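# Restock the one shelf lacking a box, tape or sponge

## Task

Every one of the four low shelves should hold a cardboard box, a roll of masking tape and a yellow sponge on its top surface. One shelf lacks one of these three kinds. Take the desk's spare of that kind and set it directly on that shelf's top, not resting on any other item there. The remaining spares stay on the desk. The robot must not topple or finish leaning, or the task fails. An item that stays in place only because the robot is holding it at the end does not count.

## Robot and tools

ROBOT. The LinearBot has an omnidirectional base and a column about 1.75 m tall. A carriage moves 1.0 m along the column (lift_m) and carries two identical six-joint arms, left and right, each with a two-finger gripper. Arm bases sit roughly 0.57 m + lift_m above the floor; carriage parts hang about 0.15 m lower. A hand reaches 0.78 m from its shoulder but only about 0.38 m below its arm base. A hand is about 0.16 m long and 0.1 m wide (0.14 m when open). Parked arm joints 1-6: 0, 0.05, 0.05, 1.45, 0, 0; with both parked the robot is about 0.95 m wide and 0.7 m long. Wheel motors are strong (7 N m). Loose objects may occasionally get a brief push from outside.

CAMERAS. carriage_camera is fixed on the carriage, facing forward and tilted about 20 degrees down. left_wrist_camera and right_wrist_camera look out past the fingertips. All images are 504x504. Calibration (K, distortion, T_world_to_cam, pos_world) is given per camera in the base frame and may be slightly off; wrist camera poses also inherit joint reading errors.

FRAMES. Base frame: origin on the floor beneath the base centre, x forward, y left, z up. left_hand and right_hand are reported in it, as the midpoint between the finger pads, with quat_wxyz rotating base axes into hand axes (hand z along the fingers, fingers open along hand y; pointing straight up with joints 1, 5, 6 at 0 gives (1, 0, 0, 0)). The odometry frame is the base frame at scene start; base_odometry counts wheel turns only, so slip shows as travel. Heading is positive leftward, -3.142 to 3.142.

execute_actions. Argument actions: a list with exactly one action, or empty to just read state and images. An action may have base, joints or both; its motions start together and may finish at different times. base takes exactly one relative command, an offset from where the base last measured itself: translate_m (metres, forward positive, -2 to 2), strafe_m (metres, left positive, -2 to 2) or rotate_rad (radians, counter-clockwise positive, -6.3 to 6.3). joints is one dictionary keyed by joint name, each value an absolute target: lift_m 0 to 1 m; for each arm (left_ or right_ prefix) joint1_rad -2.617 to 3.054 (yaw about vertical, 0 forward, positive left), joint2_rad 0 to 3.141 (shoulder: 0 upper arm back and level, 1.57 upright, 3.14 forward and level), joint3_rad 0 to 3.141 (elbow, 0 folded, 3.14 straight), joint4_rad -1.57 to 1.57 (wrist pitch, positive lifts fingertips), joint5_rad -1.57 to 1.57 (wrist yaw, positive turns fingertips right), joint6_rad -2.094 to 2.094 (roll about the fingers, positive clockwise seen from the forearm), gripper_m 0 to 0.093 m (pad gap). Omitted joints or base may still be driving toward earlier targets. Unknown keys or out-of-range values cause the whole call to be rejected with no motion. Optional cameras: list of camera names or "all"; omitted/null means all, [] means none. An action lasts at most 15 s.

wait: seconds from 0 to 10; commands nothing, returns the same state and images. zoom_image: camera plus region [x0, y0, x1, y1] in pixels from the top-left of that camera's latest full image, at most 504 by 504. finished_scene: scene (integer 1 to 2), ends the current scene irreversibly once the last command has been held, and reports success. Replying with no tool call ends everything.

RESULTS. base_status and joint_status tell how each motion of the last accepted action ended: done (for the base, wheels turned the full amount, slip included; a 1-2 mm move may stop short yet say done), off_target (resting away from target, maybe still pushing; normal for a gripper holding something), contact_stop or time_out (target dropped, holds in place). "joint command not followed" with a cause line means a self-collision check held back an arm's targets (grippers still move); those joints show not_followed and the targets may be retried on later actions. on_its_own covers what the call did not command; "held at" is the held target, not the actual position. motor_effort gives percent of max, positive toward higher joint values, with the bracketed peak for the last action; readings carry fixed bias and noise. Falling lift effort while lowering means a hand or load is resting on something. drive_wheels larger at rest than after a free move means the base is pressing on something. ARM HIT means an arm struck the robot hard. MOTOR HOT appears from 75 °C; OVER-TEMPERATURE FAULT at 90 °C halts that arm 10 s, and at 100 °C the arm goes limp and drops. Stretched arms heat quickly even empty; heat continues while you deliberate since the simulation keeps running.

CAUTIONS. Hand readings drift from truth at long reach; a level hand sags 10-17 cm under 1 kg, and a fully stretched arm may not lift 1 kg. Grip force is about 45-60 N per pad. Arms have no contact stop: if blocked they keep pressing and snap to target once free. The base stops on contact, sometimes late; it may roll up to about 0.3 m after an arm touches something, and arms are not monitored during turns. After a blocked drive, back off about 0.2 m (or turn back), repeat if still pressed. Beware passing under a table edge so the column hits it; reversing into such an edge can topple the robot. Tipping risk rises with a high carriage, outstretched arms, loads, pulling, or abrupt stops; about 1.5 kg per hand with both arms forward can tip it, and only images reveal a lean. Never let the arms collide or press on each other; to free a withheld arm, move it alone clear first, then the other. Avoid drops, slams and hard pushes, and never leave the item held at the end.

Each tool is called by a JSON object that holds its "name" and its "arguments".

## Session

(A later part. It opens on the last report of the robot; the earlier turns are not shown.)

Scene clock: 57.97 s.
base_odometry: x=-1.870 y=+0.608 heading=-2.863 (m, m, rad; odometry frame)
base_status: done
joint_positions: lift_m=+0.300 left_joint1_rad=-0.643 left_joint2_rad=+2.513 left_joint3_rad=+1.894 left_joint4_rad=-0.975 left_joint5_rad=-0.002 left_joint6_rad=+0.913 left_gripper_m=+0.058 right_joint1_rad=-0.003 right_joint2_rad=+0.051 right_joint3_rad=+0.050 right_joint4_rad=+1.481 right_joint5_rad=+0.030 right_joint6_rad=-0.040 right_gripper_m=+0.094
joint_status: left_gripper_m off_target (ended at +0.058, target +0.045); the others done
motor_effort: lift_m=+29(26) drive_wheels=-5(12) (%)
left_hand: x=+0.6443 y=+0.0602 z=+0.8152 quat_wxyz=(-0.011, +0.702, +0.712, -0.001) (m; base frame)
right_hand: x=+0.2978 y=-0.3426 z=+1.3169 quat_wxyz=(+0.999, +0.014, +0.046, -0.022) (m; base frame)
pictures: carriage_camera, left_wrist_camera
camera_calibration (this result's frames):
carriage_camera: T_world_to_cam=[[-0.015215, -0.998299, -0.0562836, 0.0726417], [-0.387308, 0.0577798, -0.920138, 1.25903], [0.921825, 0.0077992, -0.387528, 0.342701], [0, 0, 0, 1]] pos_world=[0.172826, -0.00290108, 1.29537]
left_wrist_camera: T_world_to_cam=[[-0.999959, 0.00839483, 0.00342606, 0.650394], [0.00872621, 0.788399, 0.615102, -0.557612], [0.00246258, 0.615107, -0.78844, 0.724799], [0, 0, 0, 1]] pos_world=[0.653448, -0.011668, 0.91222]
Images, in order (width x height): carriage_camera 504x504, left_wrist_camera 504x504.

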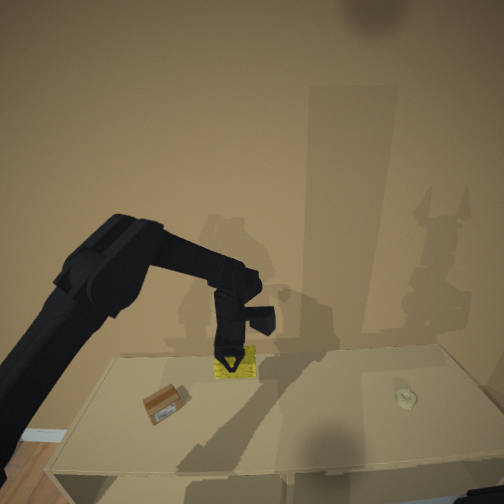

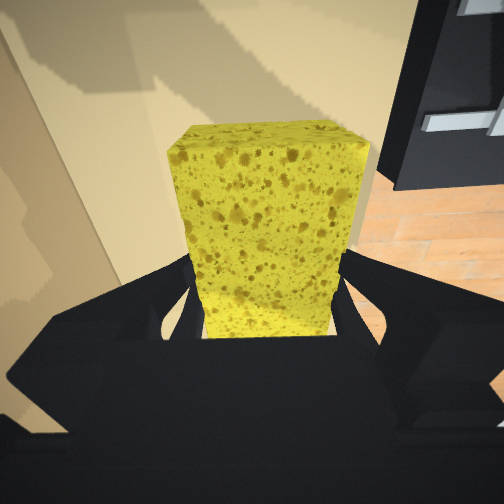

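{"name": "execute_actions", "arguments": {"actions": [{"joints":{"lift_m":0.125,"left_gripper_m":0.045}}], "cameras": ["carriage_camera","left_wrist_camera"]}}

Scene clock: 59.33 s.
base_odometry: x=-1.870 y=+0.608 heading=-2.863 (m, m, rad; odometry frame)
base_status: not commanded
joint_positions: lift_m=+0.125 left_joint1_rad=-0.643 left_joint2_rad=+2.506 left_joint3_rad=+1.894 left_joint4_rad=-0.972 left_joint5_rad=-0.001 left_joint6_rad=+0.913 left_gripper_m=+0.058 right_joint1_rad=-0.003 right_joint2_rad=+0.051 right_joint3_rad=+0.050 right_joint4_rad=+1.481 right_joint5_rad=+0.030 right_joint6_rad=-0.040 right_gripper_m=+0.094
joint_status: left_gripper_m off_target (ended at +0.058, target +0.045); the others done
motor_effort: lift_m=+29(31) drive_wheels=+4(5) (%)
left_hand: x=+0.6457 y=+0.0590 z=+0.6430 quat_wxyz=(-0.006, +0.702, +0.712, +0.000) (m; base frame)
right_hand: x=+0.2978 y=-0.3426 z=+1.1418 quat_wxyz=(+0.999, +0.014, +0.046, -0.022) (m; base frame)
pictures: carriage_camera, left_wrist_camera
camera_calibration (this result's frames):
carriage_camera: T_world_to_cam=[[-0.015215, -0.998299, -0.0562836, 0.0627878], [-0.387308, 0.0577798, -0.920138, 1.09793], [0.921825, 0.0077992, -0.387528, 0.274855], [0, 0, 0, 1]] pos_world=[0.172826, -0.00290108, 1.1203]
left_wrist_camera: T_world_to_cam=[[-0.999959, 0.00838127, -0.00349275, 0.656836], [0.00450759, 0.792138, 0.610325, -0.44517], [0.00788204, 0.610284, -0.792143, 0.588927], [0, 0, 0, 1]] pos_world=[0.654174, -0.0122821, 0.740507]
Images, in order (width x height): carriage_camera 504x504, left_wrist_camera 504x504.

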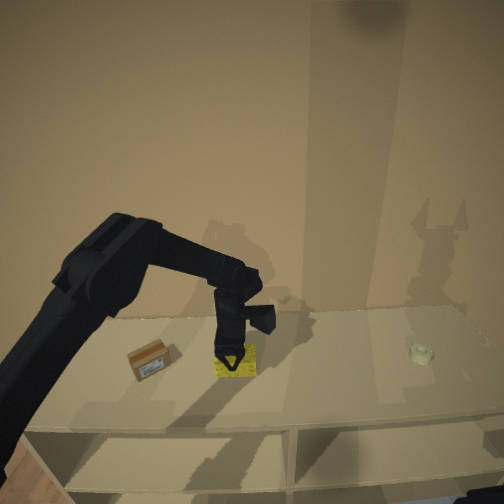

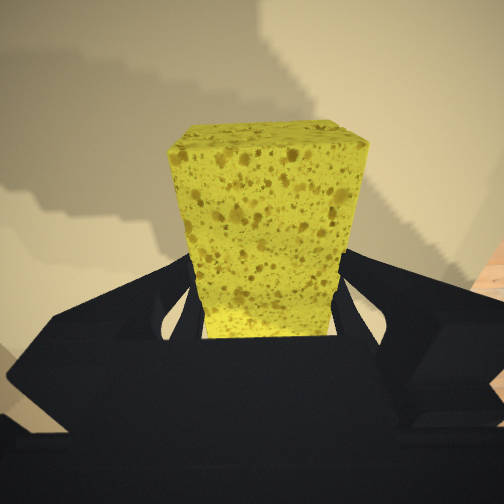

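{"name": "execute_actions", "arguments": {"actions": [{"joints":{"lift_m":0.105,"left_gripper_m":0.045}}], "cameras": ["carriage_camera","left_wrist_camera"]}}

{"name": "zoom_image", "arguments": {"camera": "carriage_camera", "region": [180, 300, 320, 420]}}

Scene clock: 60.07 s.
base_odometry: x=-1.870 y=+0.608 heading=-2.863 (m, m, rad; odometry frame)
base_status: not commanded
joint_positions: lift_m=+0.105 left_joint1_rad=-0.643 left_joint2_rad=+2.476 left_joint3_rad=+1.901 left_joint4_rad=-0.997 left_joint5_rad=+0.001 left_joint6_rad=+0.914 left_gripper_m=+0.058 right_joint1_rad=-0.003 right_joint2_rad=+0.051 right_joint3_rad=+0.050 right_joint4_rad=+1.481 right_joint5_rad=+0.030 right_joint6_rad=-0.040 right_gripper_m=+0.094
joint_status: left_gripper_m off_target (ended at +0.058, target +0.045); the others done
motor_effort: lift_m=+25(29) drive_wheels=+4(4) (%)
left_hand: x=+0.6465 y=+0.0580 z=+0.6380 quat_wxyz=(-0.001, +0.702, +0.712, +0.000) (m; base frame)
right_hand: x=+0.2978 y=-0.3426 z=+1.1220 quat_wxyz=(+0.999, +0.014, +0.046, -0.022) (m; base frame)
pictures: carriage_camera, left_wrist_camera
camera_calibration (this result's frames):
carriage_camera: T_world_to_cam=[[-0.015215, -0.998299, -0.0562836, 0.0616727], [-0.387308, 0.0577798, -0.920138, 1.0797], [0.921825, 0.0077992, -0.387528, 0.267177], [0, 0, 0, 1]] pos_world=[0.172826, -0.00290108, 1.10049]
left_wrist_camera: T_world_to_cam=[[-0.999893, 0.00868985, -0.0118011, 0.662887], [-0.000200657, 0.797048, 0.603917, -0.434524], [0.014654, 0.603854, -0.79696, 0.584599], [0, 0, 0, 1]] pos_world=[0.654162, -0.012437, 0.736141]
Images, in order (width x height): carriage_camera 504x504, left_wrist_camera 504x504.

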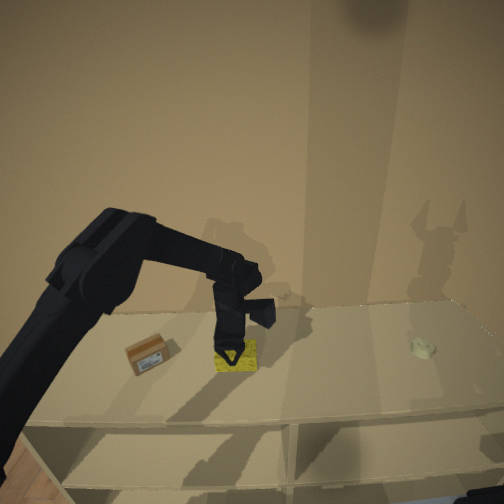

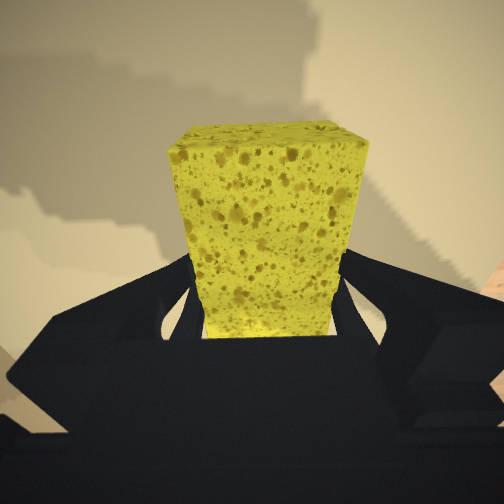

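Region (180, 300, 320, 420) of carriage_camera's 504x504 image, scaled by 3.600, with more detail than that image has; it fills the top 432 rows of this view, and the rest is white.

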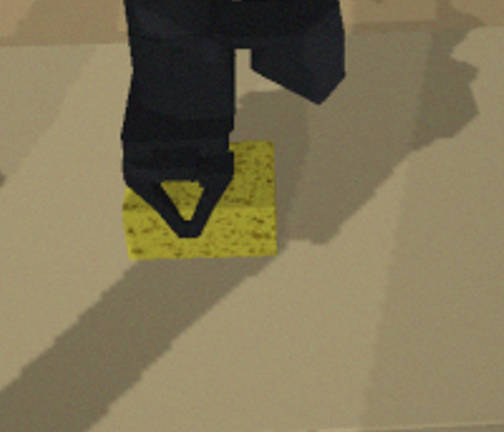

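{"name": "execute_actions", "arguments": {"actions": [{"joints":{"lift_m":0.116,"left_gripper_m":0.045}}], "cameras": []}}

{"name": "execute_actions", "arguments": {"actions": [{"joints":{"left_gripper_m":0.093}}], "cameras": ["carriage_camera","left_wrist_camera"]}}

{"name": "execute_actions", "arguments": {"actions": [{"joints":{"lift_m":0.3}}], "cameras": ["carriage_camera","left_wrist_camera"]}}

Scene clock: 60.77 s.
base_odometry: x=-1.870 y=+0.608 heading=-2.863 (m, m, rad; odometry frame)
base_status: not commanded
joint_positions: lift_m=+0.116 left_joint1_rad=-0.643 left_joint2_rad=+2.493 left_joint3_rad=+1.901 left_joint4_rad=-0.979 left_joint5_rad=+0.000 left_joint6_rad=+0.914 left_gripper_m=+0.058 right_joint1_rad=-0.003 right_joint2_rad=+0.051 right_joint3_rad=+0.050 right_joint4_rad=+1.481 right_joint5_rad=+0.030 right_joint6_rad=-0.040 right_gripper_m=+0.094
joint_status: left_gripper_m off_target (ended at +0.058, target +0.045); the others done
motor_effort: lift_m=+29(31) drive_wheels=+4(5) (%)
left_hand: x=+0.6478 y=+0.0572 z=+0.6416 quat_wxyz=(+0.000, +0.702, +0.712, +0.000) (m; base frame)
right_hand: x=+0.2978 y=-0.3426 z=+1.1329 quat_wxyz=(+0.999, +0.014, +0.046, -0.022) (m; base frame)
pictures: none
No camera images: the call's "cameras" was empty. Leave "cameras" out to get every camera's image.

Scene clock: 61.37 s.
base_odometry: x=-1.870 y=+0.608 heading=-2.863 (m, m, rad; odometry frame)
base_status: not commanded
joint_positions: lift_m=+0.116 left_joint1_rad=-0.643 left_joint2_rad=+2.493 left_joint3_rad=+1.901 left_joint4_rad=-0.979 left_joint5_rad=+0.000 left_joint6_rad=+0.914 left_gripper_m=+0.093 right_joint1_rad=-0.003 right_joint2_rad=+0.051 right_joint3_rad=+0.050 right_joint4_rad=+1.481 right_joint5_rad=+0.030 right_joint6_rad=-0.040 right_gripper_m=+0.094
joint_status: all done
motor_effort: lift_m=+29(27) drive_wheels=+4(4) (%)
left_hand: x=+0.6478 y=+0.0572 z=+0.6416 quat_wxyz=(+0.000, +0.702, +0.712, +0.000) (m; base frame)
right_hand: x=+0.2978 y=-0.3426 z=+1.1329 quat_wxyz=(+0.999, +0.014, +0.046, -0.022) (m; base frame)
pictures: carriage_camera, left_wrist_camera
camera_calibration (this result's frames):
carriage_camera: T_world_to_cam=[[-0.015215, -0.998299, -0.0562836, 0.0622845], [-0.387308, 0.0577798, -0.920138, 1.08971], [0.921825, 0.0077992, -0.387528, 0.271389], [0, 0, 0, 1]] pos_world=[0.172826, -0.00290108, 1.11136]
left_wrist_camera: T_world_to_cam=[[-0.999878, 0.00868548, -0.0129487, 0.664929], [-0.000891386, 0.797278, 0.603612, -0.435343], [0.0155664, 0.60355, -0.797173, 0.587492], [0, 0, 0, 1]] pos_world=[0.655315, -0.0132664, 0.739721]
Images, in order (width x height): carriage_camera 504x504, left_wrist_camera 504x504.

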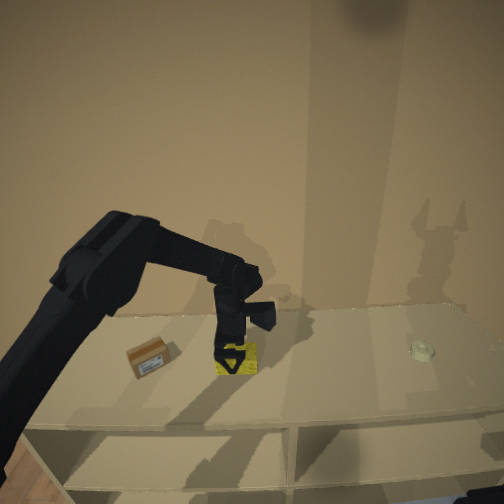

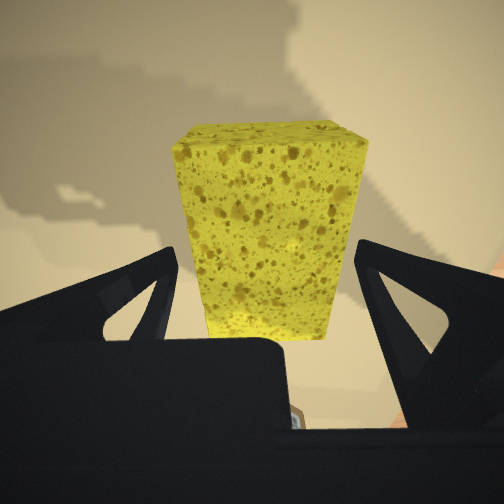

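Scene clock: 62.63 s.
base_odometry: x=-1.870 y=+0.608 heading=-2.863 (m, m, rad; odometry frame)
base_status: not commanded
joint_positions: lift_m=+0.300 left_joint1_rad=-0.643 left_joint2_rad=+2.500 left_joint3_rad=+1.901 left_joint4_rad=-0.972 left_joint5_rad=+0.000 left_joint6_rad=+0.914 left_gripper_m=+0.093 right_joint1_rad=-0.003 right_joint2_rad=+0.051 right_joint3_rad=+0.050 right_joint4_rad=+1.481 right_joint5_rad=+0.030 right_joint6_rad=-0.040 right_gripper_m=+0.094
joint_status: all done
motor_effort: lift_m=+28(34) drive_wheels=+4(4) (%)
left_hand: x=+0.6482 y=+0.0569 z=+0.8225 quat_wxyz=(+0.000, +0.702, +0.712, +0.000) (m; base frame)
right_hand: x=+0.2978 y=-0.3426 z=+1.3169 quat_wxyz=(+0.999, +0.014, +0.046, -0.022) (m; base frame)
pictures: carriage_camera, left_wrist_camera
camera_calibration (this result's frames):
carriage_camera: T_world_to_cam=[[-0.015215, -0.998299, -0.0562836, 0.0726432], [-0.387308, 0.0577798, -0.920138, 1.25905], [0.921825, 0.0077992, -0.387528, 0.342712], [0, 0, 0, 1]] pos_world=[0.172826, -0.00290108, 1.2954]
left_wrist_camera: T_world_to_cam=[[-0.999875, 0.0086896, -0.0131749, 0.667888], [-0.00102943, 0.797093, 0.603855, -0.544489], [0.0157489, 0.603793, -0.796985, 0.73161], [0, 0, 0, 1]] pos_world=[0.655723, -0.0135367, 0.920674]
Images, in order (width x height): carriage_camera 504x504, left_wrist_camera 504x504.

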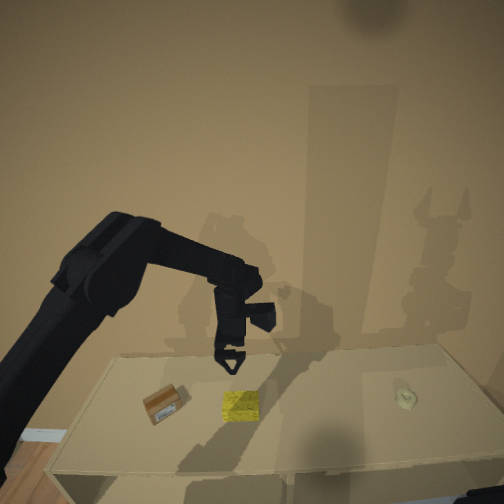

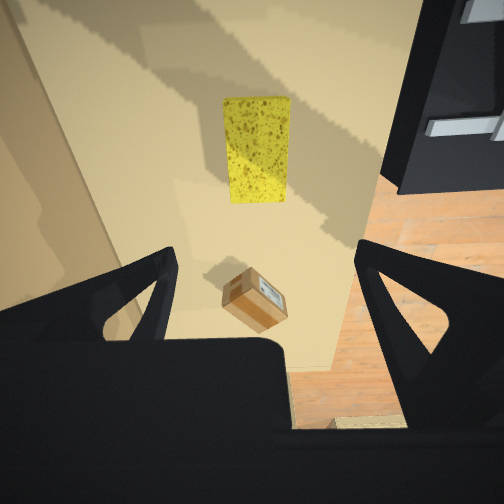

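{"name": "execute_actions", "arguments": {"actions": [{"base":{"translate_m":-0.3},"joints":{"left_joint1_rad":0,"left_joint2_rad":0.05,"left_joint3_rad":0.05,"left_joint4_rad":1.45,"left_joint6_rad":0}}], "cameras": ["carriage_camera"]}}

Scene clock: 65.20 s.
base_odometry: x=-1.581 y=+0.691 heading=-2.863 (m, m, rad; odometry frame)
base_status: done
joint_positions: lift_m=+0.300 left_joint1_rad=-0.005 left_joint2_rad=+0.057 left_joint3_rad=+0.065 left_joint4_rad=+1.459 left_joint5_rad=-0.006 left_joint6_rad=+0.006 left_gripper_m=+0.093 right_joint1_rad=-0.003 right_joint2_rad=+0.051 right_joint3_rad=+0.050 right_joint4_rad=+1.481 right_joint5_rad=+0.030 right_joint6_rad=-0.040 right_gripper_m=+0.094
joint_status: all done
motor_effort: lift_m=+28(27) drive_wheels=-1(16) (%)
left_hand: x=+0.3007 y=+0.3382 z=+1.3203 quat_wxyz=(+0.999, -0.002, +0.052, +0.001) (m; base frame)
right_hand: x=+0.2978 y=-0.3426 z=+1.3169 quat_wxyz=(+0.999, +0.014, +0.046, -0.022) (m; base frame)
pictures: carriage_camera
camera_calibration (this result's frames):
carriage_camera: T_world_to_cam=[[-0.015215, -0.998299, -0.0562836, 0.0726432], [-0.387308, 0.0577798, -0.920138, 1.25905], [0.921825, 0.0077992, -0.387528, 0.342711], [0, 0, 0, 1]] pos_world=[0.172826, -0.00290108, 1.2954]
Images, in order (width x height): carriage_camera 504x504.

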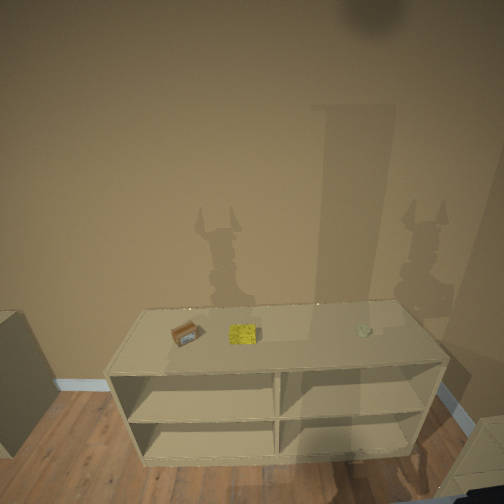

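{"name": "finished_scene", "arguments": {"scene": 1}}

The scene is finished: the task was done.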